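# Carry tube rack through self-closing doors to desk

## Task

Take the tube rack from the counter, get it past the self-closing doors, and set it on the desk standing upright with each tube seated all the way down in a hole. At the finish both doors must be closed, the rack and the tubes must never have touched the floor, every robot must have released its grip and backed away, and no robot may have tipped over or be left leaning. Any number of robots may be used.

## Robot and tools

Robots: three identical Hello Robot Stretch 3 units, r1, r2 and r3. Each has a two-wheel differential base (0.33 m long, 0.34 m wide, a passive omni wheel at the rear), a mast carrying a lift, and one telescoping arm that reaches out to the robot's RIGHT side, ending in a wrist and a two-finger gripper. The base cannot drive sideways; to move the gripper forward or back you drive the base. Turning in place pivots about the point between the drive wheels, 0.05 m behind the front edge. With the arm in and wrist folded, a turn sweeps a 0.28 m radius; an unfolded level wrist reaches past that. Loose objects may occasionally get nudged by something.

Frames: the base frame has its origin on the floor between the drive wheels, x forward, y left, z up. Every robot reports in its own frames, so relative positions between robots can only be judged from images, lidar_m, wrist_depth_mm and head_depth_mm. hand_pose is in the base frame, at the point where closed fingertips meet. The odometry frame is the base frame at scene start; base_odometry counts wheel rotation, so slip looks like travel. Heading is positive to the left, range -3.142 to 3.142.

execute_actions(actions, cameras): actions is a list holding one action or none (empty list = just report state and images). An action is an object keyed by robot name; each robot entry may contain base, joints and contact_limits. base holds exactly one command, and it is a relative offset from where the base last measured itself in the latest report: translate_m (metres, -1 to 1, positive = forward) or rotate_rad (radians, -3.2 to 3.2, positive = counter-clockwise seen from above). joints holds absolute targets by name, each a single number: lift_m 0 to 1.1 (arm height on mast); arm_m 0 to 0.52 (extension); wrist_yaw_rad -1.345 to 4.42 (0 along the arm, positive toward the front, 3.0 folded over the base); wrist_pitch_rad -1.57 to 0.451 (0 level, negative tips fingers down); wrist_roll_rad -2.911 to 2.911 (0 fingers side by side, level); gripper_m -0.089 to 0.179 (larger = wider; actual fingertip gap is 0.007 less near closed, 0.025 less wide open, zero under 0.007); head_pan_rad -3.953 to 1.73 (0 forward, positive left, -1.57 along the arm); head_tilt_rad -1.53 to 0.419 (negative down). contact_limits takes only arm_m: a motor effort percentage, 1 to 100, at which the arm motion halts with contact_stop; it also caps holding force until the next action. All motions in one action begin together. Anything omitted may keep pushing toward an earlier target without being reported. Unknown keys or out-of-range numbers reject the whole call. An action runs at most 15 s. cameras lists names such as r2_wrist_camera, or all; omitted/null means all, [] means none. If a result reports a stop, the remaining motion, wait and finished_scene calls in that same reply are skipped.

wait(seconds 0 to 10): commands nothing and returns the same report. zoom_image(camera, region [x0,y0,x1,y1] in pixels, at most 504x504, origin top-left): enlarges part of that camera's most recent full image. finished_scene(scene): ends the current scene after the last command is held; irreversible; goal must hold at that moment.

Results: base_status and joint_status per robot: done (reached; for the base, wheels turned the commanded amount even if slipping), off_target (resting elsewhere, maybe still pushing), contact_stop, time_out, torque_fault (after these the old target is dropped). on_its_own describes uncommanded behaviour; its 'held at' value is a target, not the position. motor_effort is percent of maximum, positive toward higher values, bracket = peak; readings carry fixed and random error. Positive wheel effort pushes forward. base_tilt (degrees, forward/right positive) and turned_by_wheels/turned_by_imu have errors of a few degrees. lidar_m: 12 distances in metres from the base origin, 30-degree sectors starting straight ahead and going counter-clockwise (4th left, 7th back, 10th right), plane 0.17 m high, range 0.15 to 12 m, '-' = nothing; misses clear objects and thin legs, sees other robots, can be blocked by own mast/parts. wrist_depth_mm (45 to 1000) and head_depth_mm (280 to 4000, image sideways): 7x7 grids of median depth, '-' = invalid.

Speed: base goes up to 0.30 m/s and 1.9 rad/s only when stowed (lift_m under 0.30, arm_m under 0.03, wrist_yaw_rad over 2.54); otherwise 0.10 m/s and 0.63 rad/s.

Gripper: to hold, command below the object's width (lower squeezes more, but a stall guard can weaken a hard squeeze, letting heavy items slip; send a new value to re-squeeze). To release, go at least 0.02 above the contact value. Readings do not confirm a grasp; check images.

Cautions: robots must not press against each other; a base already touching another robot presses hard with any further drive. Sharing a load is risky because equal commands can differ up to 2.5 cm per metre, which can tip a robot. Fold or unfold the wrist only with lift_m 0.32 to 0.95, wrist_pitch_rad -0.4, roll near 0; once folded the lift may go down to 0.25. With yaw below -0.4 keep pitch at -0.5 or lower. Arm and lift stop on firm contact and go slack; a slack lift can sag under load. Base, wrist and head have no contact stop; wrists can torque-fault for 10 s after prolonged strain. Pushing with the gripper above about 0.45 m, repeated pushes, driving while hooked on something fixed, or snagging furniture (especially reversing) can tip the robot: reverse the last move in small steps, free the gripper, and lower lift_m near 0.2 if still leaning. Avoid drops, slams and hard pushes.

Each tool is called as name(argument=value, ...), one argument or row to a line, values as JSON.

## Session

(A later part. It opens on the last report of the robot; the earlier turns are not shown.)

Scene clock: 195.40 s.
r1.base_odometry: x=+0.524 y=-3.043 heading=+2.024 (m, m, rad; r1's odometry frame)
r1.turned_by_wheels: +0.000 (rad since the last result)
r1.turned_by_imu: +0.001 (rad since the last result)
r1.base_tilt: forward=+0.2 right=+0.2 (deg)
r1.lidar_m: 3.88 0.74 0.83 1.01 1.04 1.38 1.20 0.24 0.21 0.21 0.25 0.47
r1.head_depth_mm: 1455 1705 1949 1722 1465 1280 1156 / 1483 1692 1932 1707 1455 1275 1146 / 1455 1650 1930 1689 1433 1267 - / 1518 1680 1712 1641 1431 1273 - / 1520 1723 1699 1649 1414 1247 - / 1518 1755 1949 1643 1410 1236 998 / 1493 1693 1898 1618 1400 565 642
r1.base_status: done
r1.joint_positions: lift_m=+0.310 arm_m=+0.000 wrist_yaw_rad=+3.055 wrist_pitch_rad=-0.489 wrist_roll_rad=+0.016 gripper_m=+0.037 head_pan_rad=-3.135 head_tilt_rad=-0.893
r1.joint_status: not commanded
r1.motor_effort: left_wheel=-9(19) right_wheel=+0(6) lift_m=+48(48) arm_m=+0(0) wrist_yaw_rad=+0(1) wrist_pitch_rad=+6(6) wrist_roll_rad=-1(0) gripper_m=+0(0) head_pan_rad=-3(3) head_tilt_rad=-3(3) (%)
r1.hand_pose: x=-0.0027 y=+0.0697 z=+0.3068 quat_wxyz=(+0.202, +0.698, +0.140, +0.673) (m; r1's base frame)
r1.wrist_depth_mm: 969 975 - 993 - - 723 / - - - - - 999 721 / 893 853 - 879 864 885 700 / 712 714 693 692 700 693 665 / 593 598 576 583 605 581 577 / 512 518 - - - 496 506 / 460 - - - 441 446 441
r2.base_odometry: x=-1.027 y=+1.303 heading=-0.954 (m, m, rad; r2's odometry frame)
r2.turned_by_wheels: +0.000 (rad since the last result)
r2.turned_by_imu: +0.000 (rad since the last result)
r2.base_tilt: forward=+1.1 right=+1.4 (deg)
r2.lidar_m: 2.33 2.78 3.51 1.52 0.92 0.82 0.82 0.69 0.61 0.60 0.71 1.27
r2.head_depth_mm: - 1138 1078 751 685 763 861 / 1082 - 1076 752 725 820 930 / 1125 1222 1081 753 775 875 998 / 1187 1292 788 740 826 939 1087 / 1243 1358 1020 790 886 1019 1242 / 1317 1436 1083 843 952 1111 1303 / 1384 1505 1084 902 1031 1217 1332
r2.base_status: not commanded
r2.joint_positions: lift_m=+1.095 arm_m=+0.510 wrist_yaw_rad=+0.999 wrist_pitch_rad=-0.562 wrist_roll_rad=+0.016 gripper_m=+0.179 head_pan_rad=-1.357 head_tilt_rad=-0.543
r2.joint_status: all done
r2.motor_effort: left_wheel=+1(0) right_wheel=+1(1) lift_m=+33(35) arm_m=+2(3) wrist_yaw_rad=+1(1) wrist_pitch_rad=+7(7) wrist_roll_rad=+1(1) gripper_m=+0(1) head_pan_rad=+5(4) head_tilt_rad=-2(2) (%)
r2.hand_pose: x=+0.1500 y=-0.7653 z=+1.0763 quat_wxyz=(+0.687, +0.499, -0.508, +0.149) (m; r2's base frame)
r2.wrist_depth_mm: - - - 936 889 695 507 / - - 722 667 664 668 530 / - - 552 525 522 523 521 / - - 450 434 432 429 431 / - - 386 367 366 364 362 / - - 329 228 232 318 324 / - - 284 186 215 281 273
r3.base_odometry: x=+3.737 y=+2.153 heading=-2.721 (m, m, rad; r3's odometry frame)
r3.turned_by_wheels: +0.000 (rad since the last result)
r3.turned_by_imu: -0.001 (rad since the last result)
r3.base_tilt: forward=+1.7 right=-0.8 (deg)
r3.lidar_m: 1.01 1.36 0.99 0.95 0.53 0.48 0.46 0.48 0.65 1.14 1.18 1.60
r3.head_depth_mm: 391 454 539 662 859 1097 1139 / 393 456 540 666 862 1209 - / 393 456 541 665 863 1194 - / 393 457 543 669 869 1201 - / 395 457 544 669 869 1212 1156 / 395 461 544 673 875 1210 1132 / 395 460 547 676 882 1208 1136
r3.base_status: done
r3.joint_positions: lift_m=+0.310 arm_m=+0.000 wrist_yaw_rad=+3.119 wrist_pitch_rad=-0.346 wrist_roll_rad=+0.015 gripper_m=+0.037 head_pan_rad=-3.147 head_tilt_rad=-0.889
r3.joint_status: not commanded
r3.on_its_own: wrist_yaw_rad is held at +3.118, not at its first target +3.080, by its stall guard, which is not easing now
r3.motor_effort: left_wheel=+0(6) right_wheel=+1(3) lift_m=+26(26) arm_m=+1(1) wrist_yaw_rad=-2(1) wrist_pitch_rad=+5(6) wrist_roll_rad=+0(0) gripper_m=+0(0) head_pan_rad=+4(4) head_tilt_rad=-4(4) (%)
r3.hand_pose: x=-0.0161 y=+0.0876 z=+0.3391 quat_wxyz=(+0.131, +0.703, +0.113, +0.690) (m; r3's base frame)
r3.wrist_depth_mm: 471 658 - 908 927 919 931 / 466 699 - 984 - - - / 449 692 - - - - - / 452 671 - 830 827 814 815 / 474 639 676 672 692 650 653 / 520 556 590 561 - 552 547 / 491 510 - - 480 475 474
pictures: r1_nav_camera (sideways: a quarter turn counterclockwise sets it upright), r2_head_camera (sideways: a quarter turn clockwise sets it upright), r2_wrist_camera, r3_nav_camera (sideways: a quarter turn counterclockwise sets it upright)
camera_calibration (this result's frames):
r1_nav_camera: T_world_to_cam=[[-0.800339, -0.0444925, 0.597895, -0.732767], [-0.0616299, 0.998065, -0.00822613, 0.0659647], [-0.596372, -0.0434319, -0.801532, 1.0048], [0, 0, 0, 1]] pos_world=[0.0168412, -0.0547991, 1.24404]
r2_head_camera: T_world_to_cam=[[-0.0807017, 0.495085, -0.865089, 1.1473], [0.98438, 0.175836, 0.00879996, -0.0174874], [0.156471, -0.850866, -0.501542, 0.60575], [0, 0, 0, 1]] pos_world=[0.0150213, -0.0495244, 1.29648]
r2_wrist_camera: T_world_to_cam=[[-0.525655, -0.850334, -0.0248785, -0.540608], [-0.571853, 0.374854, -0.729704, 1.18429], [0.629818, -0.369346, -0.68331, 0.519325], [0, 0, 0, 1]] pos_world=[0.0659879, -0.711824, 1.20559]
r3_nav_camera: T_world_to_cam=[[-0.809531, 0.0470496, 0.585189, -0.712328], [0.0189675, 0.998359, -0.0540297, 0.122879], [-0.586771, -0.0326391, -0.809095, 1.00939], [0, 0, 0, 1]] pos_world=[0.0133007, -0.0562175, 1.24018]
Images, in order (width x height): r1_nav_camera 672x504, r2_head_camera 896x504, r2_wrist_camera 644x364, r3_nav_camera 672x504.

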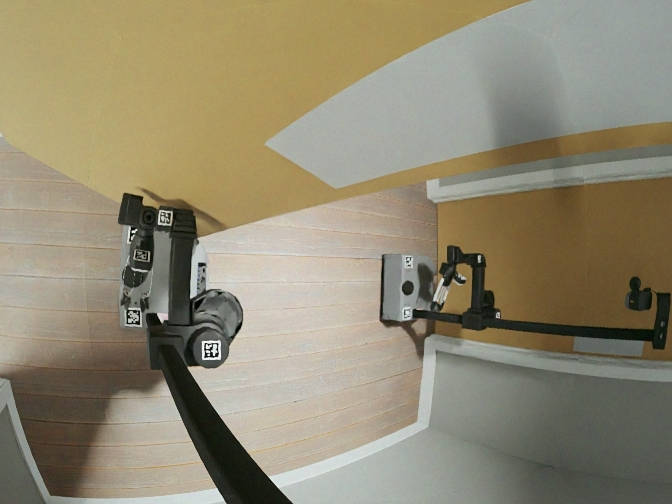

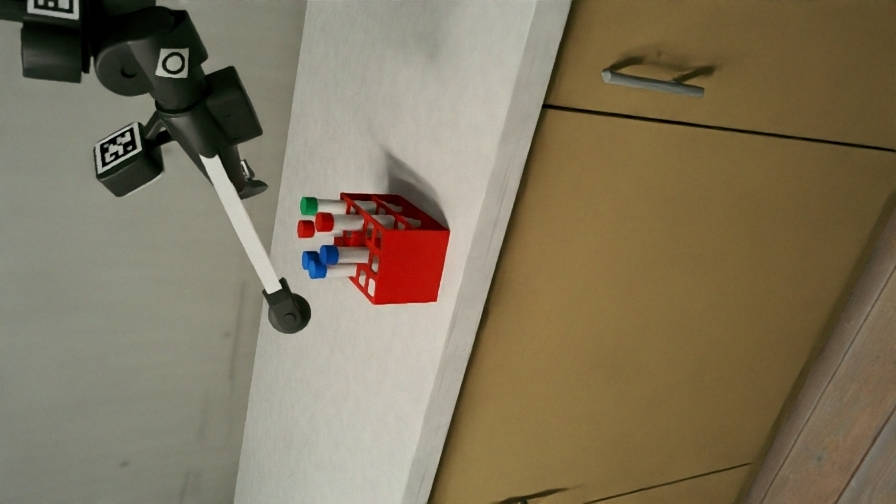

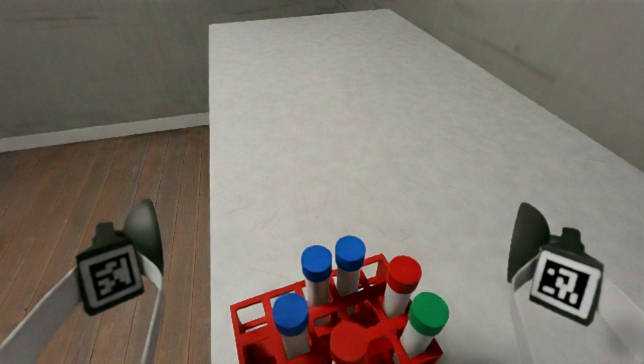

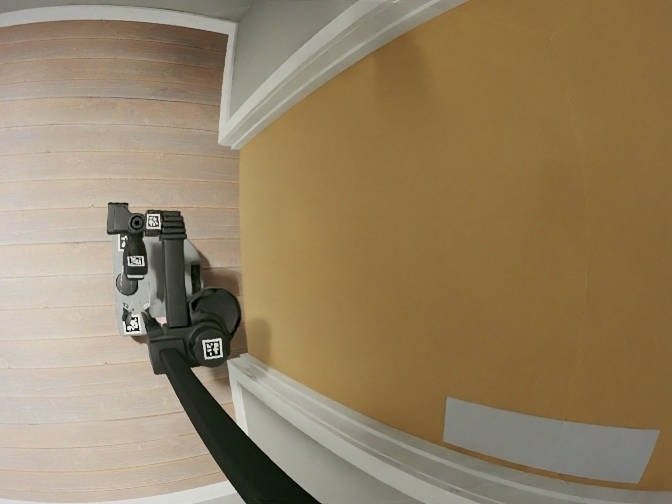

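execute_actions(
  actions=[
    {"r2":{"base":{"rotate_rad":-0.31},"joints":{"arm_m":0.12,"wrist_yaw_rad":0}},"r1":{"base":{"rotate_rad":1.1},"joints":{"head_pan_rad":-2.4,"head_tilt_rad":-1.2}},"r3":{"base":{"translate_m":-0.35}}},
  ],
  cameras=["r1_nav_camera"],
)

execute_actions(
  actions=[
    {"r2":{"base":{"translate_m":0.405},"joints":{"lift_m":0.885,"wrist_pitch_rad":-0.2,"head_pan_rad":-1.57}},"r1":{"base":{"translate_m":-0.15}},"r3":{"base":{"translate_m":-0.25}}},
  ],
  cameras=["r2_wrist_camera","r2_head_camera","r1_nav_camera","r3_nav_camera"],
)

Scene clock: 216.67 s.
r1.base_odometry: x=+0.524 y=-3.043 heading=+3.123 (m, m, rad; r1's odometry frame)
r1.turned_by_wheels: +1.100 (rad since the last result)
r1.turned_by_imu: +1.076 (rad since the last result)
r1.base_tilt: forward=+0.2 right=+0.1 (deg)
r1.lidar_m: 0.86 1.01 1.04 1.42 1.66 0.32 0.27 0.27 0.32 0.56 3.88 0.73
r1.head_depth_mm: - 300 363 470 666 1216 1143 / - 317 395 525 743 - 1094 / 293 341 433 592 874 - 1088 / 303 369 479 684 1028 - 1086 / 320 402 536 806 1260 - 1091 / 345 441 608 985 1267 1155 1087 / 373 489 702 1257 1245 1155 1084
r1.base_status: done
r1.joint_positions: lift_m=+0.310 arm_m=+0.000 wrist_yaw_rad=+3.055 wrist_pitch_rad=-0.489 wrist_roll_rad=+0.016 gripper_m=+0.037 head_pan_rad=-2.407 head_tilt_rad=-1.186
r1.joint_status: all done
r1.motor_effort: left_wheel=-17(22) right_wheel=-2(11) lift_m=+48(48) arm_m=+0(0) wrist_yaw_rad=+0(0) wrist_pitch_rad=+6(6) wrist_roll_rad=-1(0) gripper_m=-1(0) head_pan_rad=+3(47) head_tilt_rad=-7(33) (%)
r1.hand_pose: x=-0.0027 y=+0.0697 z=+0.3068 quat_wxyz=(+0.202, +0.698, +0.140, +0.673) (m; r1's base frame)
r1.wrist_depth_mm: - - - - - - 829 / - - - - - - 861 / 906 882 - 857 856 861 849 / 707 697 720 681 697 705 679 / 595 586 592 599 597 589 588 / 509 523 - - - 506 496 / 457 - - - 446 443 437
r2.base_odometry: x=-1.027 y=+1.303 heading=-1.264 (m, m, rad; r2's odometry frame)
r2.turned_by_wheels: -0.310 (rad since the last result)
r2.turned_by_imu: -0.313 (rad since the last result)
r2.base_tilt: forward=+1.1 right=+1.3 (deg)
r2.lidar_m: 2.33 2.41 3.29 3.17 1.16 0.85 0.82 0.85 0.63 0.61 0.62 0.84
r2.head_depth_mm: 1000 - - - 691 781 896 / 1024 1107 1076 723 707 798 917 / 1035 1128 1078 723 724 818 944 / 1055 1151 1075 725 732 837 970 / 1075 1171 1079 756 751 857 1000 / 1094 1193 1082 755 771 879 1030 / 1115 1220 815 707 787 904 1065
r2.base_status: done
r2.joint_positions: lift_m=+1.095 arm_m=+0.120 wrist_yaw_rad=+0.001 wrist_pitch_rad=-0.562 wrist_roll_rad=+0.016 gripper_m=+0.179 head_pan_rad=-1.357 head_tilt_rad=-0.543
r2.joint_status: all done
r2.motor_effort: left_wheel=+2(7) right_wheel=+0(6) lift_m=+33(33) arm_m=-4(4) wrist_yaw_rad=-1(3) wrist_pitch_rad=+7(7) wrist_roll_rad=+1(1) gripper_m=+0(1) head_pan_rad=+5(4) head_tilt_rad=-4(3) (%)
r2.hand_pose: x=-0.0214 y=-0.4692 z=+1.0762 quat_wxyz=(+0.674, +0.195, -0.684, -0.198) (m; r2's base frame)
r2.wrist_depth_mm: 816 809 790 792 796 778 788 / 680 678 677 675 664 710 850 / 416 536 529 530 520 520 874 / 406 434 432 432 435 428 427 / 384 385 380 379 380 379 379 / 452 503 482 481 477 480 774 / 649 623 617 615 615 645 961
r3.base_odometry: x=+4.056 y=+2.296 heading=-2.721 (m, m, rad; r3's odometry frame)
r3.turned_by_wheels: +0.000 (rad since the last result)
r3.turned_by_imu: +0.019 (rad since the last result)
r3.base_tilt: forward=+1.7 right=-0.8 (deg)
r3.lidar_m: 1.34 1.33 0.98 0.33 0.34 0.32 0.27 0.27 0.31 0.51 1.19 1.63
r3.head_depth_mm: - 298 355 451 615 1012 1120 / - 294 340 428 571 866 - / - 289 327 406 535 752 - / - - 315 386 503 710 - / - - 305 370 473 661 942 / - - 298 353 448 609 922 / - - 294 338 424 570 865
r3.base_status: translate_m off_target (by the wheels' count: -0.3498 of -0.3500)
r3.joint_positions: lift_m=+0.310 arm_m=+0.000 wrist_yaw_rad=+3.118 wrist_pitch_rad=-0.346 wrist_roll_rad=+0.015 gripper_m=+0.037 head_pan_rad=-3.146 head_tilt_rad=-0.894
r3.joint_status: not commanded
r3.on_its_own: wrist_yaw_rad is held at +3.118, not at its first target +3.080, by its stall guard, which is not easing now; left_wheel is at rest, and its effort (-22) is outside its rest range (-18 to +18); right_wheel is at rest, and its effort (-42) is outside its rest range (-18 to +18)
r3.motor_effort: left_wheel=-22(68) right_wheel=-42(59) lift_m=+26(26) arm_m=+1(1) wrist_yaw_rad=+0(2) wrist_pitch_rad=+6(5) wrist_roll_rad=+0(0) gripper_m=+0(0) head_pan_rad=+4(4) head_tilt_rad=-2(5) (%)
r3.hand_pose: x=-0.0157 y=+0.0876 z=+0.3392 quat_wxyz=(+0.131, +0.703, +0.113, +0.690) (m; r3's base frame)
r3.wrist_depth_mm: - - - 876 914 930 932 / - - - 957 986 1000 - / - - - 975 - - - / 894 854 - 765 827 814 794 / 641 690 673 643 691 662 646 / 433 569 586 552 - 555 548 / 411 501 - - 479 475 469
pictures: r1_nav_camera (sideways: a quarter turn counterclockwise sets it upright)
camera_calibration (this result's frames):
r1_nav_camera: T_world_to_cam=[[-0.670513, -0.658482, 0.34178, -0.399945], [-0.706601, 0.707216, -0.0236869, 0.090021], [-0.226115, -0.257385, -0.939481, 1.18181], [0, 0, 0, 1]] pos_world=[0.0626647, -0.0228425, 1.24911]
Images, in order (width x height): r1_nav_camera 672x504.

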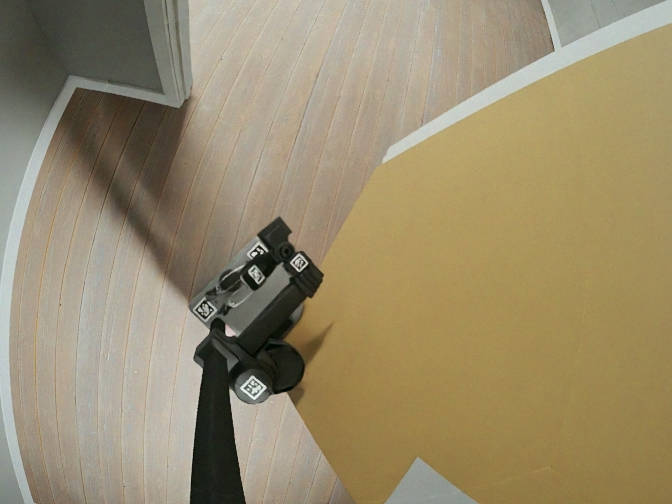

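Scene clock: 221.93 s.
r1.base_odometry: x=+0.674 y=-3.046 heading=+3.123 (m, m, rad; r1's odometry frame)
r1.turned_by_wheels: +0.000 (rad since the last result)
r1.turned_by_imu: +0.002 (rad since the last result)
r1.base_tilt: forward=+0.2 right=+0.2 (deg)
r1.lidar_m: 0.97 1.13 1.17 1.60 1.57 1.38 0.27 0.27 0.29 0.42 3.97 0.87
r1.head_depth_mm: - 300 363 487 1271 1209 1143 / - 306 384 526 796 - 1093 / - 316 407 572 888 - 1091 / 288 331 434 625 959 - 1084 / 293 349 464 692 1075 - 1101 / 302 368 499 771 1250 1158 1090 / 308 390 539 878 1255 1154 1086
r1.base_status: done
r1.joint_positions: lift_m=+0.310 arm_m=+0.000 wrist_yaw_rad=+3.055 wrist_pitch_rad=-0.489 wrist_roll_rad=+0.016 gripper_m=+0.037 head_pan_rad=-2.407 head_tilt_rad=-1.186
r1.joint_status: not commanded
r1.motor_effort: left_wheel=-8(20) right_wheel=-4(11) lift_m=+48(48) arm_m=+0(0) wrist_yaw_rad=-1(1) wrist_pitch_rad=+6(6) wrist_roll_rad=-1(1) gripper_m=+0(0) head_pan_rad=+4(3) head_tilt_rad=-7(7) (%)
r1.hand_pose: x=-0.0027 y=+0.0697 z=+0.3068 quat_wxyz=(+0.202, +0.698, +0.140, +0.673) (m; r1's base frame)
r1.wrist_depth_mm: - - - - - - 950 / - - - - - - 978 / 888 870 - 849 857 851 852 / 708 699 687 697 703 682 690 / 590 587 584 585 609 579 574 / 511 520 - - - 512 499 / 459 - - - 439 444 437
r2.base_odometry: x=-0.904 y=+0.917 heading=-1.264 (m, m, rad; r2's odometry frame)
r2.turned_by_wheels: +0.000 (rad since the last result)
r2.turned_by_imu: +0.001 (rad since the last result)
r2.base_tilt: forward=+1.0 right=+1.3 (deg)
r2.lidar_m: 1.92 1.99 2.73 3.51 1.59 1.27 1.22 0.87 0.62 0.60 0.61 0.83
r2.head_depth_mm: 1042 1137 1075 752 669 - 1010 / 1046 1134 1075 752 - - 1015 / 1037 1133 1075 669 - - 993 / 1038 1128 1081 688 714 829 963 / 1035 1128 1084 755 712 807 934 / 1034 1123 1080 755 707 802 924 / 1030 1125 1090 757 703 796 921
r2.base_status: done
r2.joint_positions: lift_m=+0.885 arm_m=+0.120 wrist_yaw_rad=+0.001 wrist_pitch_rad=-0.221 wrist_roll_rad=+0.016 gripper_m=+0.179 head_pan_rad=-1.563 head_tilt_rad=-0.543
r2.joint_status: all done
r2.motor_effort: left_wheel=+1(5) right_wheel=+0(5) lift_m=+15(30) arm_m=-4(3) wrist_yaw_rad=-1(2) wrist_pitch_rad=+11(10) wrist_roll_rad=+1(1) gripper_m=+0(1) head_pan_rad=-5(28) head_tilt_rad=-3(3) (%)
r2.hand_pose: x=-0.0213 y=-0.5100 z=+0.9446 quat_wxyz=(+0.698, +0.078, -0.708, -0.078) (m; r2's base frame)
r2.wrist_depth_mm: 773 783 786 767 754 760 747 / 843 828 837 332 809 792 796 / 505 502 504 265 267 507 498 / 312 310 314 269 272 310 311 / 250 254 250 249 250 247 249 / 291 301 294 296 297 295 288 / 325 322 320 321 322 321 321
r3.base_odometry: x=+4.284 y=+2.398 heading=-2.721 (m, m, rad; r3's odometry frame)
r3.turned_by_wheels: +0.000 (rad since the last result)
r3.turned_by_imu: -0.001 (rad since the last result)
r3.base_tilt: forward=+1.8 right=-0.8 (deg)
r3.lidar_m: 1.58 1.34 0.35 0.35 1.59 0.47 0.28 0.25 0.25 0.30 0.54 1.59
r3.head_depth_mm: 372 475 1924 1663 1431 1256 1124 / 333 398 494 689 1408 1257 - / 304 356 431 545 739 1079 - / 288 321 380 465 602 849 - / - 296 340 407 506 673 885 / - - 308 361 439 556 730 / - - 291 325 386 476 621
r3.base_status: translate_m off_target (by the wheels' count: -0.2499 of -0.2500)
r3.joint_positions: lift_m=+0.310 arm_m=+0.000 wrist_yaw_rad=+3.118 wrist_pitch_rad=-0.346 wrist_roll_rad=+0.015 gripper_m=+0.037 head_pan_rad=-3.146 head_tilt_rad=-0.894
r3.joint_status: not commanded
r3.on_its_own: wrist_yaw_rad is held at +3.118, not at its first target +3.080, by its stall guard, which is not easing now; left_wheel is at rest, and its effort (-20) is outside its rest range (-18 to +18); right_wheel is at rest, and its effort (-21) is outside its rest range (-18 to +18)
r3.motor_effort: left_wheel=-20(35) right_wheel=-21(54) lift_m=+26(25) arm_m=+1(1) wrist_yaw_rad=+0(0) wrist_pitch_rad=+5(5) wrist_roll_rad=+0(0) gripper_m=+0(0) head_pan_rad=+4(3) head_tilt_rad=-2(3) (%)
r3.hand_pose: x=-0.0157 y=+0.0876 z=+0.3392 quat_wxyz=(+0.131, +0.703, +0.113, +0.690) (m; r3's base frame)
r3.wrist_depth_mm: - - - - 361 346 911 / - - - - 395 382 - / - - - - 419 429 - / 867 869 - 827 461 740 807 / 696 689 669 669 491 642 650 / 575 574 590 558 - 548 552 / 495 505 - - 482 471 471
pictures: r1_nav_camera (sideways: a quarter turn counterclockwise sets it upright), r2_head_camera (sideways: a quarter turn clockwise sets it upright), r2_wrist_camera, r3_nav_camera (sideways: a quarter turn counterclockwise sets it upright)
camera_calibration (this result's frames):
r1_nav_camera: T_world_to_cam=[[-0.670514, -0.658483, 0.341777, -0.399941], [-0.706601, 0.707216, -0.023687, 0.0900213], [-0.226113, -0.257382, -0.939483, 1.18181], [0, 0, 0, 1]] pos_world=[0.0626648, -0.0228424, 1.24911]
r2_head_camera: T_world_to_cam=[[0.0221401, 0.501276, -0.865004, 1.14656], [0.999542, -0.0289728, 0.00879374, -0.0175718], [-0.0206535, -0.864802, -0.501688, 0.60702], [0, 0, 0, 1]] pos_world=[0.00471578, -0.0503016, 1.29647]
r2_wrist_camera: T_world_to_cam=[[-0.999488, -0.0269939, -0.0172004, -0.014276], [0.00496108, 0.400234, -0.9164, 1.09608], [0.0316214, -0.916015, -0.399895, 0.0722625], [0, 0, 0, 1]] pos_world=[-0.0219914, -0.372879, 1.0331]
r3_nav_camera: T_world_to_cam=[[-0.812228, 0.0461034, 0.581515, -0.707525], [0.0180324, 0.99838, -0.0539663, 0.122802], [-0.583061, -0.0333468, -0.811744, 1.01281], [0, 0, 0, 1]] pos_world=[0.0136466, -0.05621, 1.24021]
Images, in order (width x height): r1_nav_camera 672x504, r2_head_camera 896x504, r2_wrist_camera 644x364, r3_nav_camera 672x504.

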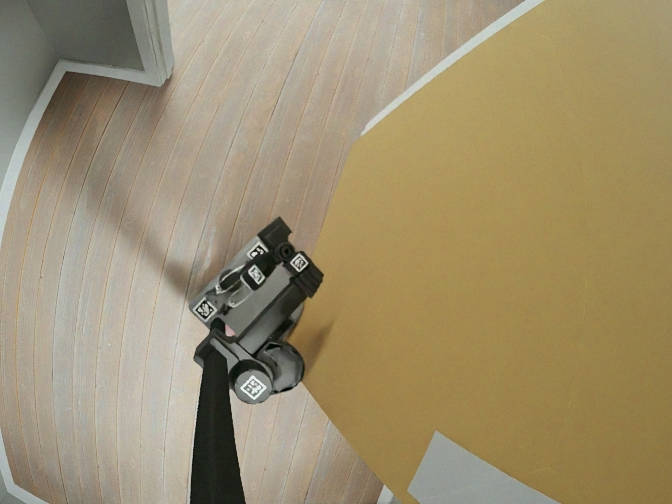

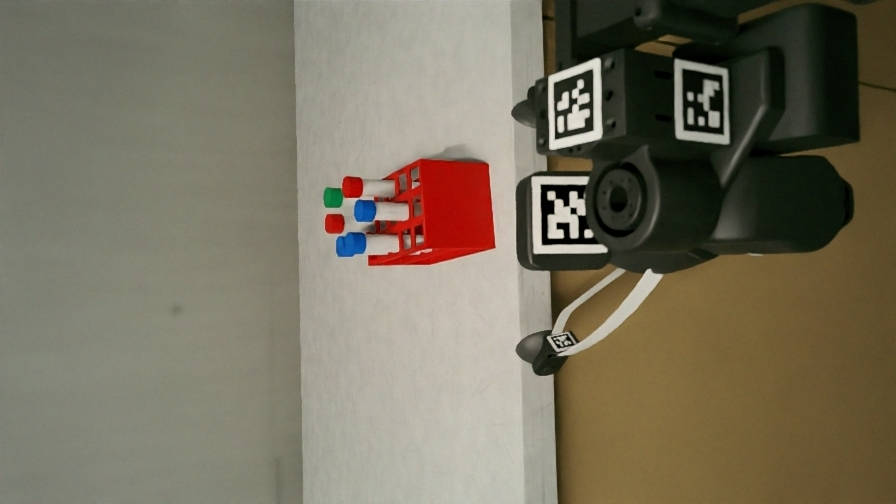

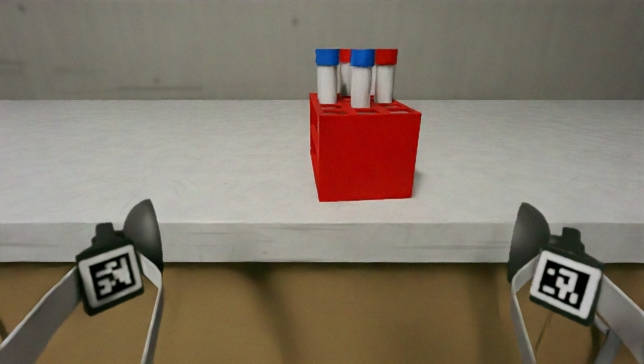

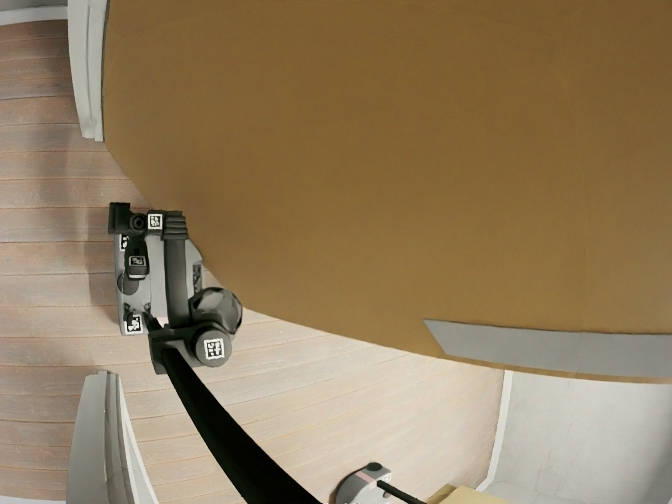

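execute_actions(
  actions=[
    {"r2":{"base":{"translate_m":-0.05},"joints":{"lift_m":0.895,"wrist_yaw_rad":0.12,"arm_m":0.2}},"r1":{"base":{"translate_m":-0.12}},"r3":{"base":{"translate_m":-0.2}}},
  ],
  cameras=["r2_wrist_camera"],
)

execute_actions(
  actions=[
    {"r2":{"joints":{"arm_m":0.3}},"r1":{"base":{"rotate_rad":-0.9}},"r3":{"base":{"translate_m":-0.25}}},
  ],
  cameras=["r2_wrist_camera","r2_head_camera","r1_nav_camera","r3_nav_camera"],
)

Scene clock: 231.90 s.
r1.base_odometry: x=+0.793 y=-3.048 heading=+3.123 (m, m, rad; r1's odometry frame)
r1.turned_by_wheels: +0.000 (rad since the last result)
r1.turned_by_imu: +0.001 (rad since the last result)
r1.base_tilt: forward=+0.2 right=+0.1 (deg)
r1.lidar_m: 1.05 1.24 1.28 1.60 1.50 1.23 0.28 0.26 0.27 0.35 4.03 0.98
r1.head_depth_mm: - 300 366 512 1300 1210 1147 / - 305 381 537 1260 - 1091 / - 309 394 565 898 - 1088 / - 313 411 597 930 - 1086 / - 322 426 633 974 - 1095 / - 332 445 672 1227 1151 1094 / 290 342 463 714 1226 1159 1076
r1.base_status: done
r1.joint_positions: lift_m=+0.310 arm_m=+0.000 wrist_yaw_rad=+3.055 wrist_pitch_rad=-0.489 wrist_roll_rad=+0.016 gripper_m=+0.037 head_pan_rad=-2.407 head_tilt_rad=-1.186
r1.joint_status: not commanded
r1.motor_effort: left_wheel=-7(19) right_wheel=-2(9) lift_m=+48(48) arm_m=-1(1) wrist_yaw_rad=+1(1) wrist_pitch_rad=+6(6) wrist_roll_rad=+0(0) gripper_m=+0(1) head_pan_rad=+4(4) head_tilt_rad=-8(8) (%)
r1.hand_pose: x=-0.0027 y=+0.0697 z=+0.3068 quat_wxyz=(+0.202, +0.698, +0.140, +0.673) (m; r1's base frame)
r1.wrist_depth_mm: - - - - - - - / - - - - - - - / 891 880 - 867 881 842 842 / 702 705 693 707 706 690 684 / 600 582 580 588 607 585 582 / 505 528 - - - 503 502 / 456 - - - 443 445 438
r2.base_odometry: x=-0.919 y=+0.965 heading=-1.263 (m, m, rad; r2's odometry frame)
r2.turned_by_wheels: +0.000 (rad since the last result)
r2.turned_by_imu: +0.000 (rad since the last result)
r2.base_tilt: forward=+1.1 right=+1.4 (deg)
r2.lidar_m: 1.97 2.04 2.80 3.50 3.11 1.21 1.17 0.87 0.62 0.60 0.62 0.83
r2.head_depth_mm: 1046 1137 1076 824 - 845 965 / 1048 1135 1077 822 - 842 957 / 1038 1127 1078 825 - 837 953 / 1039 1130 1079 664 - 829 945 / 1035 1130 1078 724 724 810 934 / 1034 1122 1082 791 708 803 927 / 1033 1123 1082 757 706 798 922
r2.base_status: done
r2.joint_positions: lift_m=+0.895 arm_m=+0.200 wrist_yaw_rad=+0.119 wrist_pitch_rad=-0.220 wrist_roll_rad=+0.016 gripper_m=+0.179 head_pan_rad=-1.563 head_tilt_rad=-0.543
r2.joint_status: all done
r2.motor_effort: left_wheel=+1(2) right_wheel=+0(4) lift_m=+33(36) arm_m=+2(2) wrist_yaw_rad=+2(3) wrist_pitch_rad=+11(11) wrist_roll_rad=+1(1) gripper_m=+0(0) head_pan_rad=-5(5) head_tilt_rad=-2(3) (%)
r2.hand_pose: x=+0.0075 y=-0.5877 z=+0.9537 quat_wxyz=(+0.701, +0.119, -0.702, -0.037) (m; r2's base frame)
r2.wrist_depth_mm: 784 758 723 706 685 658 632 / 848 812 780 728 699 692 667 / 541 537 542 230 482 538 544 / 335 335 334 183 187 333 333 / 243 256 241 198 202 241 242 / 203 191 190 189 190 189 198 / 255 240 195 185 176 169 164
r3.base_odometry: x=+4.466 y=+2.479 heading=-2.721 (m, m, rad; r3's odometry frame)
r3.turned_by_wheels: +0.000 (rad since the last result)
r3.turned_by_imu: -0.001 (rad since the last result)
r3.base_tilt: forward=+1.7 right=-0.7 (deg)
r3.lidar_m: 1.74 0.47 0.45 1.17 2.04 2.93 0.31 0.24 0.23 0.25 0.36 1.62
r3.head_depth_mm: 2627 2385 1960 1661 1431 1262 1129 / 2591 2424 1978 1649 1430 1263 - / 2599 2413 1964 1663 1433 1296 - / 2529 2295 483 596 771 1091 - / 301 340 393 467 571 730 926 / - 301 339 394 463 565 711 / - - 301 339 391 461 562
r3.base_status: done
r3.joint_positions: lift_m=+0.310 arm_m=+0.000 wrist_yaw_rad=+3.118 wrist_pitch_rad=-0.346 wrist_roll_rad=+0.015 gripper_m=+0.037 head_pan_rad=-3.146 head_tilt_rad=-0.894
r3.joint_status: not commanded
r3.on_its_own: wrist_yaw_rad is held at +3.118, not at its first target +3.080, by its stall guard, which is not easing now
r3.motor_effort: left_wheel=-14(30) right_wheel=-8(32) lift_m=+25(26) arm_m=+0(1) wrist_yaw_rad=+1(0) wrist_pitch_rad=+5(6) wrist_roll_rad=+0(0) gripper_m=+0(0) head_pan_rad=+4(4) head_tilt_rad=-2(2) (%)
r3.hand_pose: x=-0.0157 y=+0.0876 z=+0.3392 quat_wxyz=(+0.131, +0.703, +0.113, +0.690) (m; r3's base frame)
r3.wrist_depth_mm: - - - - - 556 366 / - - - - - 562 386 / - - - - 987 564 422 / 866 859 - 852 820 568 456 / 701 690 674 661 707 553 516 / 581 584 589 559 - 551 542 / 498 503 - - 478 472 468
pictures: r2_wrist_camera
camera_calibration (this result's frames):
r2_wrist_camera: T_world_to_cam=[[-0.989418, -0.14407, -0.0171896, -0.0564111], [-0.0419813, 0.39767, -0.916568, 1.13441], [0.138886, -0.906147, -0.39951, 0.00842375], [0, 0, 0, 1]] pos_world=[-0.00936012, -0.451615, 1.04216]
Images, in order (width x height): r2_wrist_camera 644x364.

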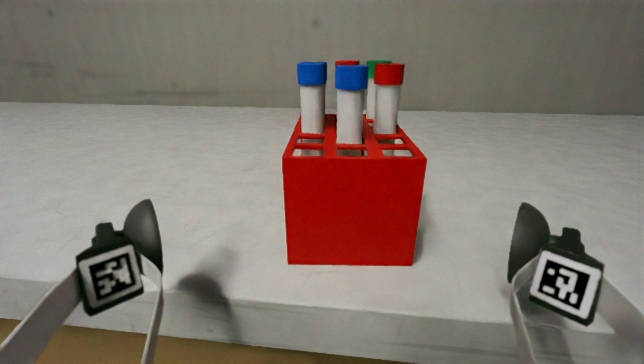

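Scene clock: 235.43 s.
r1.base_odometry: x=+0.793 y=-3.048 heading=+2.224 (m, m, rad; r1's odometry frame)
r1.turned_by_wheels: -0.900 (rad since the last result)
r1.turned_by_imu: -0.892 (rad since the last result)
r1.base_tilt: forward=+0.2 right=+0.1 (deg)
r1.lidar_m: 4.03 0.99 1.25 1.24 1.35 1.61 1.50 0.24 0.20 0.20 0.22 0.35
r1.head_depth_mm: 1621 1700 1548 1412 1305 1203 1138 / 1448 1663 1530 1411 1298 - 1089 / 1290 1621 1521 1393 1300 - 1088 / - 324 1452 1349 1294 - 1084 / - - 341 492 717 - 1093 / - - 311 417 633 1145 1094 / - - 293 361 529 1010 1087
r1.base_status: done
r1.joint_positions: lift_m=+0.310 arm_m=-0.001 wrist_yaw_rad=+3.070 wrist_pitch_rad=-0.489 wrist_roll_rad=+0.016 gripper_m=+0.037 head_pan_rad=-2.407 head_tilt_rad=-1.186
r1.joint_status: not commanded
r1.on_its_own: wrist_yaw_rad is at rest, and its effort (-16) is outside its rest range (-12 to +12)
r1.motor_effort: left_wheel=+2(4) right_wheel=-6(7) lift_m=+48(48) arm_m=+1(0) wrist_yaw_rad=-16(18) wrist_pitch_rad=+6(6) wrist_roll_rad=-1(1) gripper_m=-1(0) head_pan_rad=+4(4) head_tilt_rad=-7(8) (%)
r1.hand_pose: x=-0.0059 y=+0.0701 z=+0.3068 quat_wxyz=(+0.197, +0.697, +0.145, +0.674) (m; r1's base frame)
r1.wrist_depth_mm: - - - - - - - / - - - - - - - / 864 896 - 865 851 849 855 / 715 703 714 706 684 708 682 / 595 584 586 594 600 583 592 / 507 520 - - - 506 502 / 456 - - - 446 445 437
r2.base_odometry: x=-0.919 y=+0.965 heading=-1.263 (m, m, rad; r2's odometry frame)
r2.turned_by_wheels: +0.000 (rad since the last result)
r2.turned_by_imu: +0.000 (rad since the last result)
r2.base_tilt: forward=+1.1 right=+1.3 (deg)
r2.lidar_m: 1.97 2.05 2.79 1.56 1.56 1.22 1.17 0.87 0.62 0.60 0.61 0.83
r2.head_depth_mm: 1045 1133 1076 825 - 846 965 / 1047 1136 1112 - 738 826 957 / 1042 1135 1147 - 734 817 950 / 1037 1126 1118 - 730 813 945 / 1034 1127 1080 696 711 809 935 / 1036 1124 1081 756 709 801 930 / 1032 1122 1083 757 705 800 923
r2.base_status: not commanded
r2.joint_positions: lift_m=+0.895 arm_m=+0.300 wrist_yaw_rad=+0.119 wrist_pitch_rad=-0.220 wrist_roll_rad=+0.016 gripper_m=+0.179 head_pan_rad=-1.563 head_tilt_rad=-0.543
r2.joint_status: all done
r2.motor_effort: left_wheel=+1(1) right_wheel=+0(0) lift_m=+33(33) arm_m=+2(2) wrist_yaw_rad=+1(2) wrist_pitch_rad=+11(11) wrist_roll_rad=+1(1) gripper_m=+0(0) head_pan_rad=-5(4) head_tilt_rad=-2(3) (%)
r2.hand_pose: x=+0.0075 y=-0.6877 z=+0.9537 quat_wxyz=(+0.701, +0.119, -0.702, -0.037) (m; r2's base frame)
r2.wrist_depth_mm: 688 666 633 609 592 573 546 / 747 723 675 166 173 610 583 / 542 534 481 104 177 540 539 / 334 333 310 125 144 331 333 / 242 257 160 110 110 241 240 / 199 182 90 89 88 174 196 / 150 156 97 96 95 153 153
r3.base_odometry: x=+4.695 y=+2.581 heading=-2.721 (m, m, rad; r3's odometry frame)
r3.turned_by_wheels: +0.000 (rad since the last result)
r3.turned_by_imu: -0.001 (rad since the last result)
r3.base_tilt: forward=+1.7 right=-0.8 (deg)
r3.lidar_m: 2.02 0.63 0.77 1.97 2.03 2.68 2.59 0.24 0.22 0.22 0.28 0.62
r3.head_depth_mm: 2361 2422 1939 1654 1435 1258 1127 / 2400 2425 1979 1655 1433 1269 - / 2386 2448 1962 1672 1435 1285 - / 2381 2454 1977 1652 1448 1268 - / 2416 2426 1982 1668 1442 1272 1161 / 2423 2470 2004 1679 1452 1226 696 / 2394 2473 2006 1682 447 463 535
r3.base_status: done
r3.joint_positions: lift_m=+0.310 arm_m=+0.000 wrist_yaw_rad=+3.118 wrist_pitch_rad=-0.346 wrist_roll_rad=+0.015 gripper_m=+0.037 head_pan_rad=-3.146 head_tilt_rad=-0.894
r3.joint_status: not commanded
r3.on_its_own: wrist_yaw_rad is held at +3.118, not at its first target +3.080, by its stall guard, which is not easing now
r3.motor_effort: left_wheel=-10(22) right_wheel=+0(16) lift_m=+25(25) arm_m=+0(1) wrist_yaw_rad=+0(1) wrist_pitch_rad=+5(6) wrist_roll_rad=+0(0) gripper_m=+0(0) head_pan_rad=+4(3) head_tilt_rad=-2(1) (%)
r3.hand_pose: x=-0.0157 y=+0.0876 z=+0.3392 quat_wxyz=(+0.131, +0.703, +0.113, +0.690) (m; r3's base frame)
r3.wrist_depth_mm: - - - - - 975 666 / - - - - - 989 675 / - - - - - 967 680 / 881 870 - 838 827 826 682 / 703 684 687 672 684 660 630 / 580 574 586 557 - 552 544 / 491 506 - - 478 474 472
pictures: r1_nav_camera (sideways: a quarter turn counterclockwise sets it upright), r2_head_camera (sideways: a quarter turn clockwise sets it upright), r2_wrist_camera, r3_nav_camera (sideways: a quarter turn counterclockwise sets it upright)
camera_calibration (this result's frames):
r1_nav_camera: T_world_to_cam=[[-0.670496, -0.658537, 0.341706, -0.399849], [-0.706638, 0.707178, -0.0236908, 0.0900264], [-0.226046, -0.257347, -0.939508, 1.18184], [0, 0, 0, 1]] pos_world=[0.062669, -0.0228367, 1.24911]
r2_head_camera: T_world_to_cam=[[0.0222274, 0.501274, -0.865003, 1.14656], [0.999536, -0.0291469, 0.00879366, -0.0175717], [-0.0208041, -0.864797, -0.50169, 0.607023], [0, 0, 0, 1]] pos_world=[0.00470702, -0.0503013, 1.29647]
r2_wrist_camera: T_world_to_cam=[[-0.989381, -0.144322, -0.0171878, -0.070932], [-0.0420762, 0.397607, -0.916591, 1.17417], [0.139119, -0.906135, -0.399457, -0.0822398], [0, 0, 0, 1]] pos_world=[-0.00933302, -0.551616, 1.04216]
r3_nav_camera: T_world_to_cam=[[-0.812228, 0.0461036, 0.581515, -0.707524], [0.0180327, 0.99838, -0.0539663, 0.122802], [-0.583061, -0.0333467, -0.811744, 1.01281], [0, 0, 0, 1]] pos_world=[0.0136466, -0.05621, 1.24021]
Images, in order (width x height): r1_nav_camera 672x504, r2_head_camera 896x504, r2_wrist_camera 644x364, r3_nav_camera 672x504.

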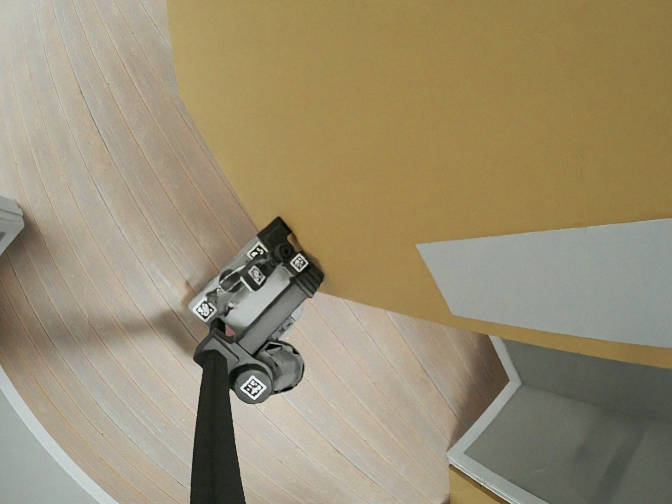

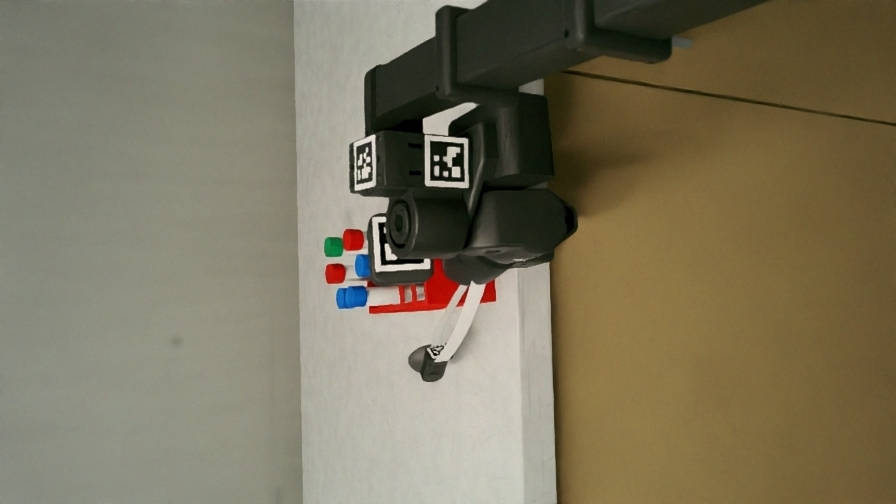

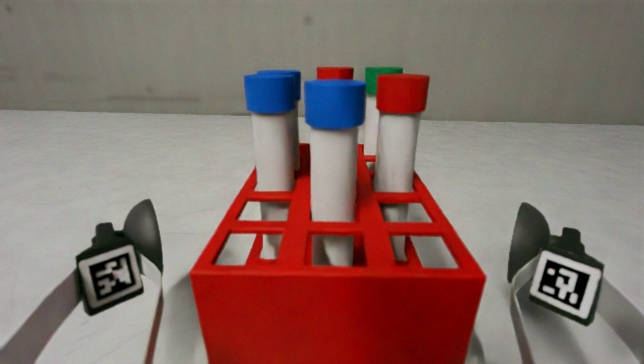

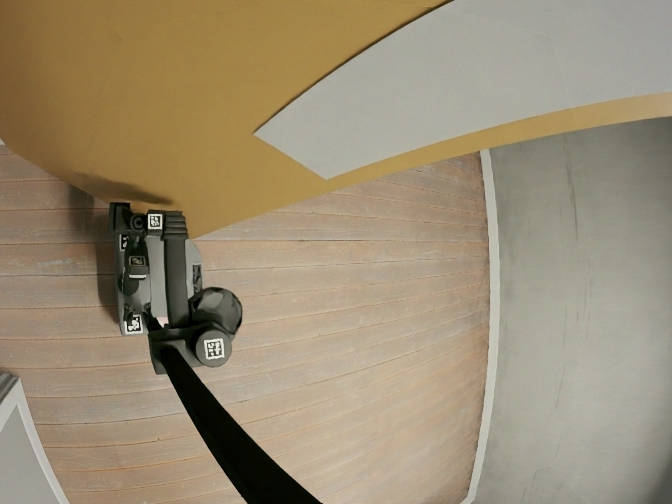

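execute_actions(
  actions=[
    {"r2":{"joints":{"gripper_m":0.04}},"r1":{"base":{"rotate_rad":1.2}},"r3":{"base":{"rotate_rad":1.3},"joints":{"head_pan_rad":-2.4,"head_tilt_rad":-1.2}}},
  ],
  cameras=["r2_wrist_camera"],
)

execute_actions(
  actions=[
    {"r2":{"joints":{"lift_m":0.925}},"r1":{"base":{"translate_m":-0.08}},"r3":{"base":{"translate_m":-0.25}}},
  ],
  cameras=["r2_wrist_camera","r1_nav_camera","r3_nav_camera"],
)

Scene clock: 244.10 s.
r1.base_odometry: x=+0.793 y=-3.048 heading=-2.860 (m, m, rad; r1's odometry frame)
r1.turned_by_wheels: +1.200 (rad since the last result)
r1.turned_by_imu: +1.177 (rad since the last result)
r1.base_tilt: forward=+0.2 right=+0.1 (deg)
r1.lidar_m: 1.23 1.24 1.44 1.60 1.61 0.32 0.27 0.27 0.31 0.51 4.04 0.98
r1.head_depth_mm: - 301 362 474 683 1209 1144 / - 312 391 524 753 - 1087 / 289 333 425 587 875 - 1091 / 298 357 465 667 1008 - 1087 / 309 386 515 772 1203 - 1091 / 328 419 576 917 1264 1146 1088 / 353 459 653 1130 1255 1165 1083
r1.base_status: done
r1.joint_positions: lift_m=+0.310 arm_m=-0.001 wrist_yaw_rad=+3.058 wrist_pitch_rad=-0.489 wrist_roll_rad=+0.016 gripper_m=+0.037 head_pan_rad=-2.407 head_tilt_rad=-1.186
r1.joint_status: not commanded
r1.motor_effort: left_wheel=-13(18) right_wheel=-1(10) lift_m=+48(48) arm_m=+1(0) wrist_yaw_rad=-4(16) wrist_pitch_rad=+6(6) wrist_roll_rad=-1(1) gripper_m=-1(0) head_pan_rad=+3(4) head_tilt_rad=-8(8) (%)
r1.hand_pose: x=-0.0032 y=+0.0698 z=+0.3068 quat_wxyz=(+0.201, +0.698, +0.141, +0.673) (m; r1's base frame)
r1.wrist_depth_mm: - - - - - - - / - - - - - - - / 866 859 - 860 868 849 842 / 710 701 702 701 704 678 701 / 586 593 580 597 603 595 575 / 506 514 - - - 503 505 / 459 - - - 440 443 446
r2.base_odometry: x=-0.919 y=+0.965 heading=-1.263 (m, m, rad; r2's odometry frame)
r2.turned_by_wheels: +0.000 (rad since the last result)
r2.turned_by_imu: +0.000 (rad since the last result)
r2.base_tilt: forward=+1.1 right=+1.4 (deg)
r2.lidar_m: 1.96 2.04 2.80 1.60 1.44 1.22 1.17 0.87 0.62 0.60 0.61 0.83
r2.head_depth_mm: 1044 1134 1077 820 - 846 964 / 1039 1135 1113 - 738 826 956 / 1042 1132 1147 - 734 819 951 / 1037 1133 1115 - 729 815 943 / 1037 1129 1086 705 713 808 937 / 1032 1124 1084 757 708 805 930 / 1033 1123 1085 756 704 798 926
r2.base_status: not commanded
r2.joint_positions: lift_m=+0.895 arm_m=+0.300 wrist_yaw_rad=+0.119 wrist_pitch_rad=-0.220 wrist_roll_rad=+0.016 gripper_m=+0.048 head_pan_rad=-1.563 head_tilt_rad=-0.543
r2.joint_status: gripper_m off_target (ended at +0.048, target +0.040)
r2.on_its_own: gripper_m is held at +0.047, not at your +0.040, by its stall guard, which is still easing
r2.motor_effort: left_wheel=+1(1) right_wheel=+0(0) lift_m=+33(33) arm_m=+2(2) wrist_yaw_rad=+0(1) wrist_pitch_rad=+11(11) wrist_roll_rad=+1(1) gripper_m=-6(100) head_pan_rad=-4(5) head_tilt_rad=-2(3) (%)
r2.hand_pose: x=+0.0075 y=-0.6877 z=+0.9537 quat_wxyz=(+0.701, +0.119, -0.702, -0.037) (m; r2's base frame)
r2.wrist_depth_mm: 701 670 640 617 598 567 553 / 751 706 678 175 607 603 588 / 542 537 479 140 432 547 533 / 333 335 309 131 288 329 332 / 242 247 110 114 109 254 240 / 189 186 105 105 105 174 188 / 162 155 117 114 115 156 156
r3.base_odometry: x=+4.695 y=+2.581 heading=-1.421 (m, m, rad; r3's odometry frame)
r3.turned_by_wheels: +1.300 (rad since the last result)
r3.turned_by_imu: +1.265 (rad since the last result)
r3.base_tilt: forward=+1.7 right=-0.7 (deg)
r3.lidar_m: 1.06 1.32 2.22 2.59 2.59 0.28 0.27 0.29 0.42 1.99 0.67 0.63
r3.head_depth_mm: 302 352 423 531 677 - - / 332 396 489 633 860 - 1089 / 371 451 573 786 1143 - 1094 / 419 524 697 1038 1305 - 1111 / 480 623 883 1360 1297 1171 1111 / 563 773 1232 1391 1292 1183 1117 / 684 1117 1512 1399 1296 1208 1118
r3.base_status: done
r3.joint_positions: lift_m=+0.310 arm_m=+0.000 wrist_yaw_rad=+3.118 wrist_pitch_rad=-0.346 wrist_roll_rad=+0.015 gripper_m=+0.037 head_pan_rad=-2.407 head_tilt_rad=-1.186
r3.joint_status: all done
r3.on_its_own: wrist_yaw_rad is held at +3.118, not at its first target +3.080, by its stall guard, which is not easing now
r3.motor_effort: left_wheel=-17(23) right_wheel=-7(21) lift_m=+26(25) arm_m=+0(1) wrist_yaw_rad=+1(0) wrist_pitch_rad=+6(5) wrist_roll_rad=+0(0) gripper_m=+0(0) head_pan_rad=+4(54) head_tilt_rad=-6(26) (%)
r3.hand_pose: x=-0.0157 y=+0.0876 z=+0.3392 quat_wxyz=(+0.131, +0.703, +0.113, +0.690) (m; r3's base frame)
r3.wrist_depth_mm: - - - - - - - / - - - - - - - / - - - - - - - / 862 862 - 832 828 806 807 / 692 691 667 666 695 669 651 / 312 575 590 561 - 555 545 / 311 501 - - 480 474 473
pictures: r2_wrist_camera
camera_calibration (this result's frames):
r2_wrist_camera: T_world_to_cam=[[-0.98938, -0.144332, -0.0171862, -0.0709377], [-0.0420813, 0.397606, -0.916591, 1.17417], [0.139126, -0.906133, -0.399457, -0.0822398], [0, 0, 0, 1]] pos_world=[-0.00933197, -0.551616, 1.04216]
Images, in order (width x height): r2_wrist_camera 644x364.

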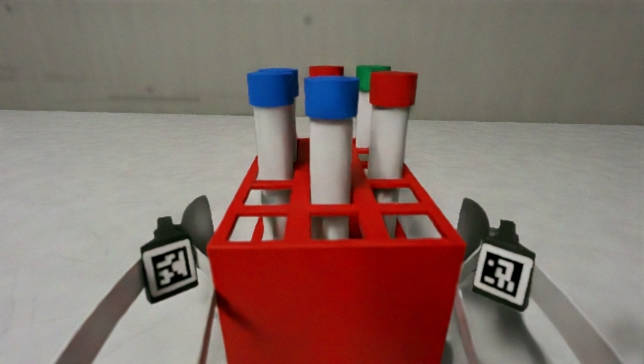

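Scene clock: 247.53 s.
r1.base_odometry: x=+0.870 y=-3.026 heading=-2.860 (m, m, rad; r1's odometry frame)
r1.turned_by_wheels: +0.000 (rad since the last result)
r1.turned_by_imu: +0.001 (rad since the last result)
r1.base_tilt: forward=+0.1 right=+0.1 (deg)
r1.lidar_m: 1.31 1.31 1.53 1.62 1.55 0.90 0.27 0.27 0.29 0.44 4.04 1.05
r1.head_depth_mm: - 301 362 483 1257 1207 1147 / - 307 385 526 782 - 1098 / - 320 412 575 884 - 1093 / 292 338 442 637 973 - 1084 / 298 358 477 714 1102 - 1096 / 306 381 519 811 1253 1156 1091 / 317 407 568 935 1246 1162 1084
r1.base_status: done
r1.joint_positions: lift_m=+0.310 arm_m=-0.001 wrist_yaw_rad=+3.058 wrist_pitch_rad=-0.489 wrist_roll_rad=+0.016 gripper_m=+0.037 head_pan_rad=-2.407 head_tilt_rad=-1.186
r1.joint_status: not commanded
r1.motor_effort: left_wheel=-6(18) right_wheel=-3(7) lift_m=+48(48) arm_m=+1(1) wrist_yaw_rad=-4(3) wrist_pitch_rad=+6(6) wrist_roll_rad=+0(1) gripper_m=+0(1) head_pan_rad=+3(4) head_tilt_rad=-7(8) (%)
r1.hand_pose: x=-0.0032 y=+0.0698 z=+0.3068 quat_wxyz=(+0.201, +0.698, +0.141, +0.673) (m; r1's base frame)
r1.wrist_depth_mm: - - - - - - - / - - - - - - - / 880 868 - 878 835 867 847 / 711 706 712 700 703 696 681 / 585 591 582 581 603 584 572 / 517 525 - - - 500 502 / 456 - - - 441 440 440
r2.base_odometry: x=-0.919 y=+0.965 heading=-1.263 (m, m, rad; r2's odometry frame)
r2.turned_by_wheels: +0.000 (rad since the last result)
r2.turned_by_imu: +0.000 (rad since the last result)
r2.base_tilt: forward=+1.1 right=+1.3 (deg)
r2.lidar_m: 1.97 2.05 2.80 1.65 1.93 1.21 1.17 0.86 0.62 0.60 0.62 0.83
r2.head_depth_mm: 1043 1141 1143 - 731 833 962 / 1041 1137 1193 - 725 826 955 / 1039 1129 1194 - 725 823 951 / 1036 1128 1172 - 719 816 942 / 1035 1126 1015 724 713 806 937 / 1032 1127 1079 755 709 806 930 / 1034 1122 1081 755 705 798 920
r2.base_status: not commanded
r2.joint_positions: lift_m=+0.924 arm_m=+0.300 wrist_yaw_rad=+0.121 wrist_pitch_rad=-0.227 wrist_roll_rad=+0.016 gripper_m=+0.048 head_pan_rad=-1.563 head_tilt_rad=-0.544
r2.joint_status: all done
r2.on_its_own: gripper_m is held at +0.047, not at your +0.040, by its stall guard, which is not easing now
r2.motor_effort: left_wheel=+2(6) right_wheel=+0(2) lift_m=+34(35) arm_m=+3(2) wrist_yaw_rad=-2(7) wrist_pitch_rad=+14(15) wrist_roll_rad=+1(1) gripper_m=-17(29) head_pan_rad=-4(5) head_tilt_rad=-2(3) (%)
r2.hand_pose: x=+0.0081 y=-0.6873 z=+0.9821 quat_wxyz=(+0.701, +0.122, -0.702, -0.039) (m; r2's base frame)
r2.wrist_depth_mm: 693 666 642 619 600 566 554 / 737 713 689 652 624 591 573 / 652 638 511 176 652 635 605 / 402 394 212 163 398 401 396 / 290 290 167 124 135 290 292 / 229 229 187 121 139 227 228 / 189 188 182 129 150 187 188
r3.base_odometry: x=+4.657 y=+2.828 heading=-1.421 (m, m, rad; r3's odometry frame)
r3.turned_by_wheels: +0.000 (rad since the last result)
r3.turned_by_imu: -0.001 (rad since the last result)
r3.base_tilt: forward=+1.7 right=-0.8 (deg)
r3.lidar_m: 1.19 1.51 2.49 2.53 2.52 0.33 0.27 0.27 0.30 0.49 2.48 0.84
r3.head_depth_mm: - 308 383 511 733 - - / - 325 413 568 844 - 1084 / 295 346 448 633 949 - 1087 / 303 369 488 717 1102 - 1115 / 315 397 538 829 1284 1167 1119 / 334 429 596 980 1291 1199 1110 / 357 467 674 1235 1290 1195 1119
r3.base_status: done
r3.joint_positions: lift_m=+0.310 arm_m=+0.000 wrist_yaw_rad=+3.118 wrist_pitch_rad=-0.346 wrist_roll_rad=+0.015 gripper_m=+0.037 head_pan_rad=-2.407 head_tilt_rad=-1.186
r3.joint_status: not commanded
r3.on_its_own: wrist_yaw_rad is held at +3.118, not at its first target +3.080, by its stall guard, which is not easing now
r3.motor_effort: left_wheel=-8(28) right_wheel=-10(24) lift_m=+26(26) arm_m=+0(0) wrist_yaw_rad=+0(0) wrist_pitch_rad=+5(6) wrist_roll_rad=+0(0) gripper_m=+0(0) head_pan_rad=+4(5) head_tilt_rad=-6(6) (%)
r3.hand_pose: x=-0.0157 y=+0.0876 z=+0.3392 quat_wxyz=(+0.131, +0.703, +0.113, +0.690) (m; r3's base frame)
r3.wrist_depth_mm: - - - - - - - / - - - - - - - / - - - - - - - / 865 865 - 829 816 801 810 / 695 682 677 677 694 661 648 / 577 576 593 560 - 551 546 / 496 503 - - 482 475 468
pictures: r1_nav_camera (sideways: a quarter turn counterclockwise sets it upright), r2_wrist_camera, r3_nav_camera (sideways: a quarter turn counterclockwise sets it upright)
camera_calibration (this result's frames):
r1_nav_camera: T_world_to_cam=[[-0.670535, -0.65862, 0.341472, -0.399543], [-0.706661, 0.707155, -0.0237033, 0.0900429], [-0.225862, -0.257199, -0.939593, 1.18195], [0, 0, 0, 1]] pos_world=[0.0626797, -0.0228256, 1.24912]
r2_wrist_camera: T_world_to_cam=[[-0.989025, -0.146731, -0.0173354, -0.07134], [-0.0438369, 0.403455, -0.913949, 1.20143], [0.141099, -0.903158, -0.405459, -0.0626306], [0, 0, 0, 1]] pos_world=[-0.00905292, -0.551757, 1.07142]
r3_nav_camera: T_world_to_cam=[[-0.730245, -0.601926, 0.323152, -0.371492], [-0.647795, 0.760325, -0.0476237, 0.118587], [-0.217035, -0.244113, -0.945148, 1.18392], [0, 0, 0, 1]] pos_world=[0.0624925, -0.0247639, 1.24468]
Images, in order (width x height): r1_nav_camera 672x504, r2_wrist_camera 644x364, r3_nav_camera 672x504.

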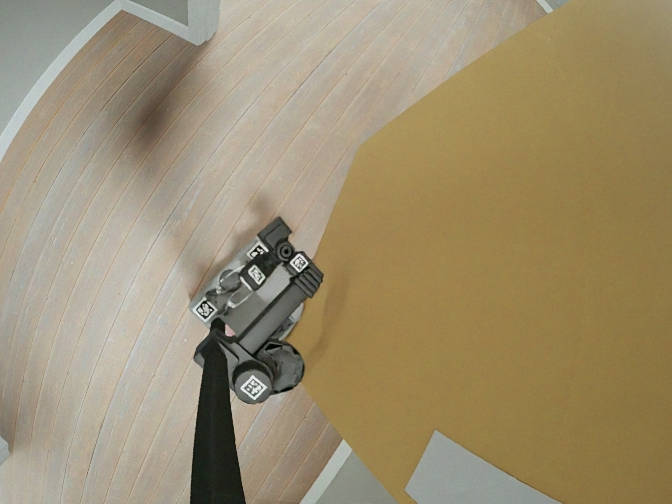

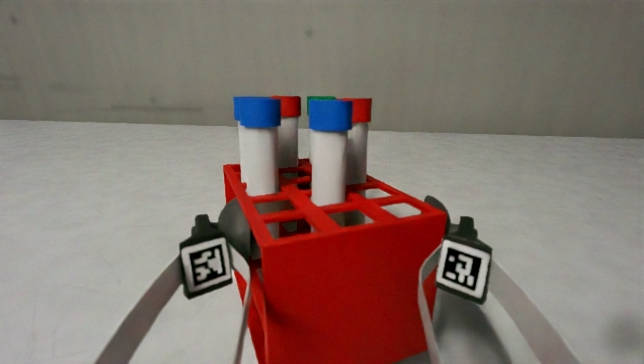

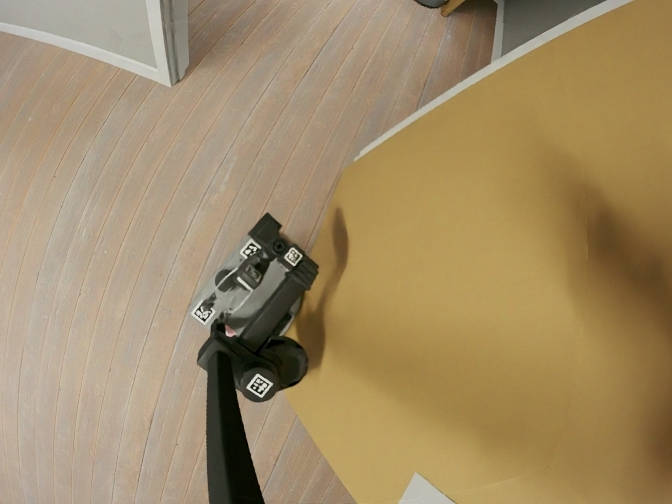

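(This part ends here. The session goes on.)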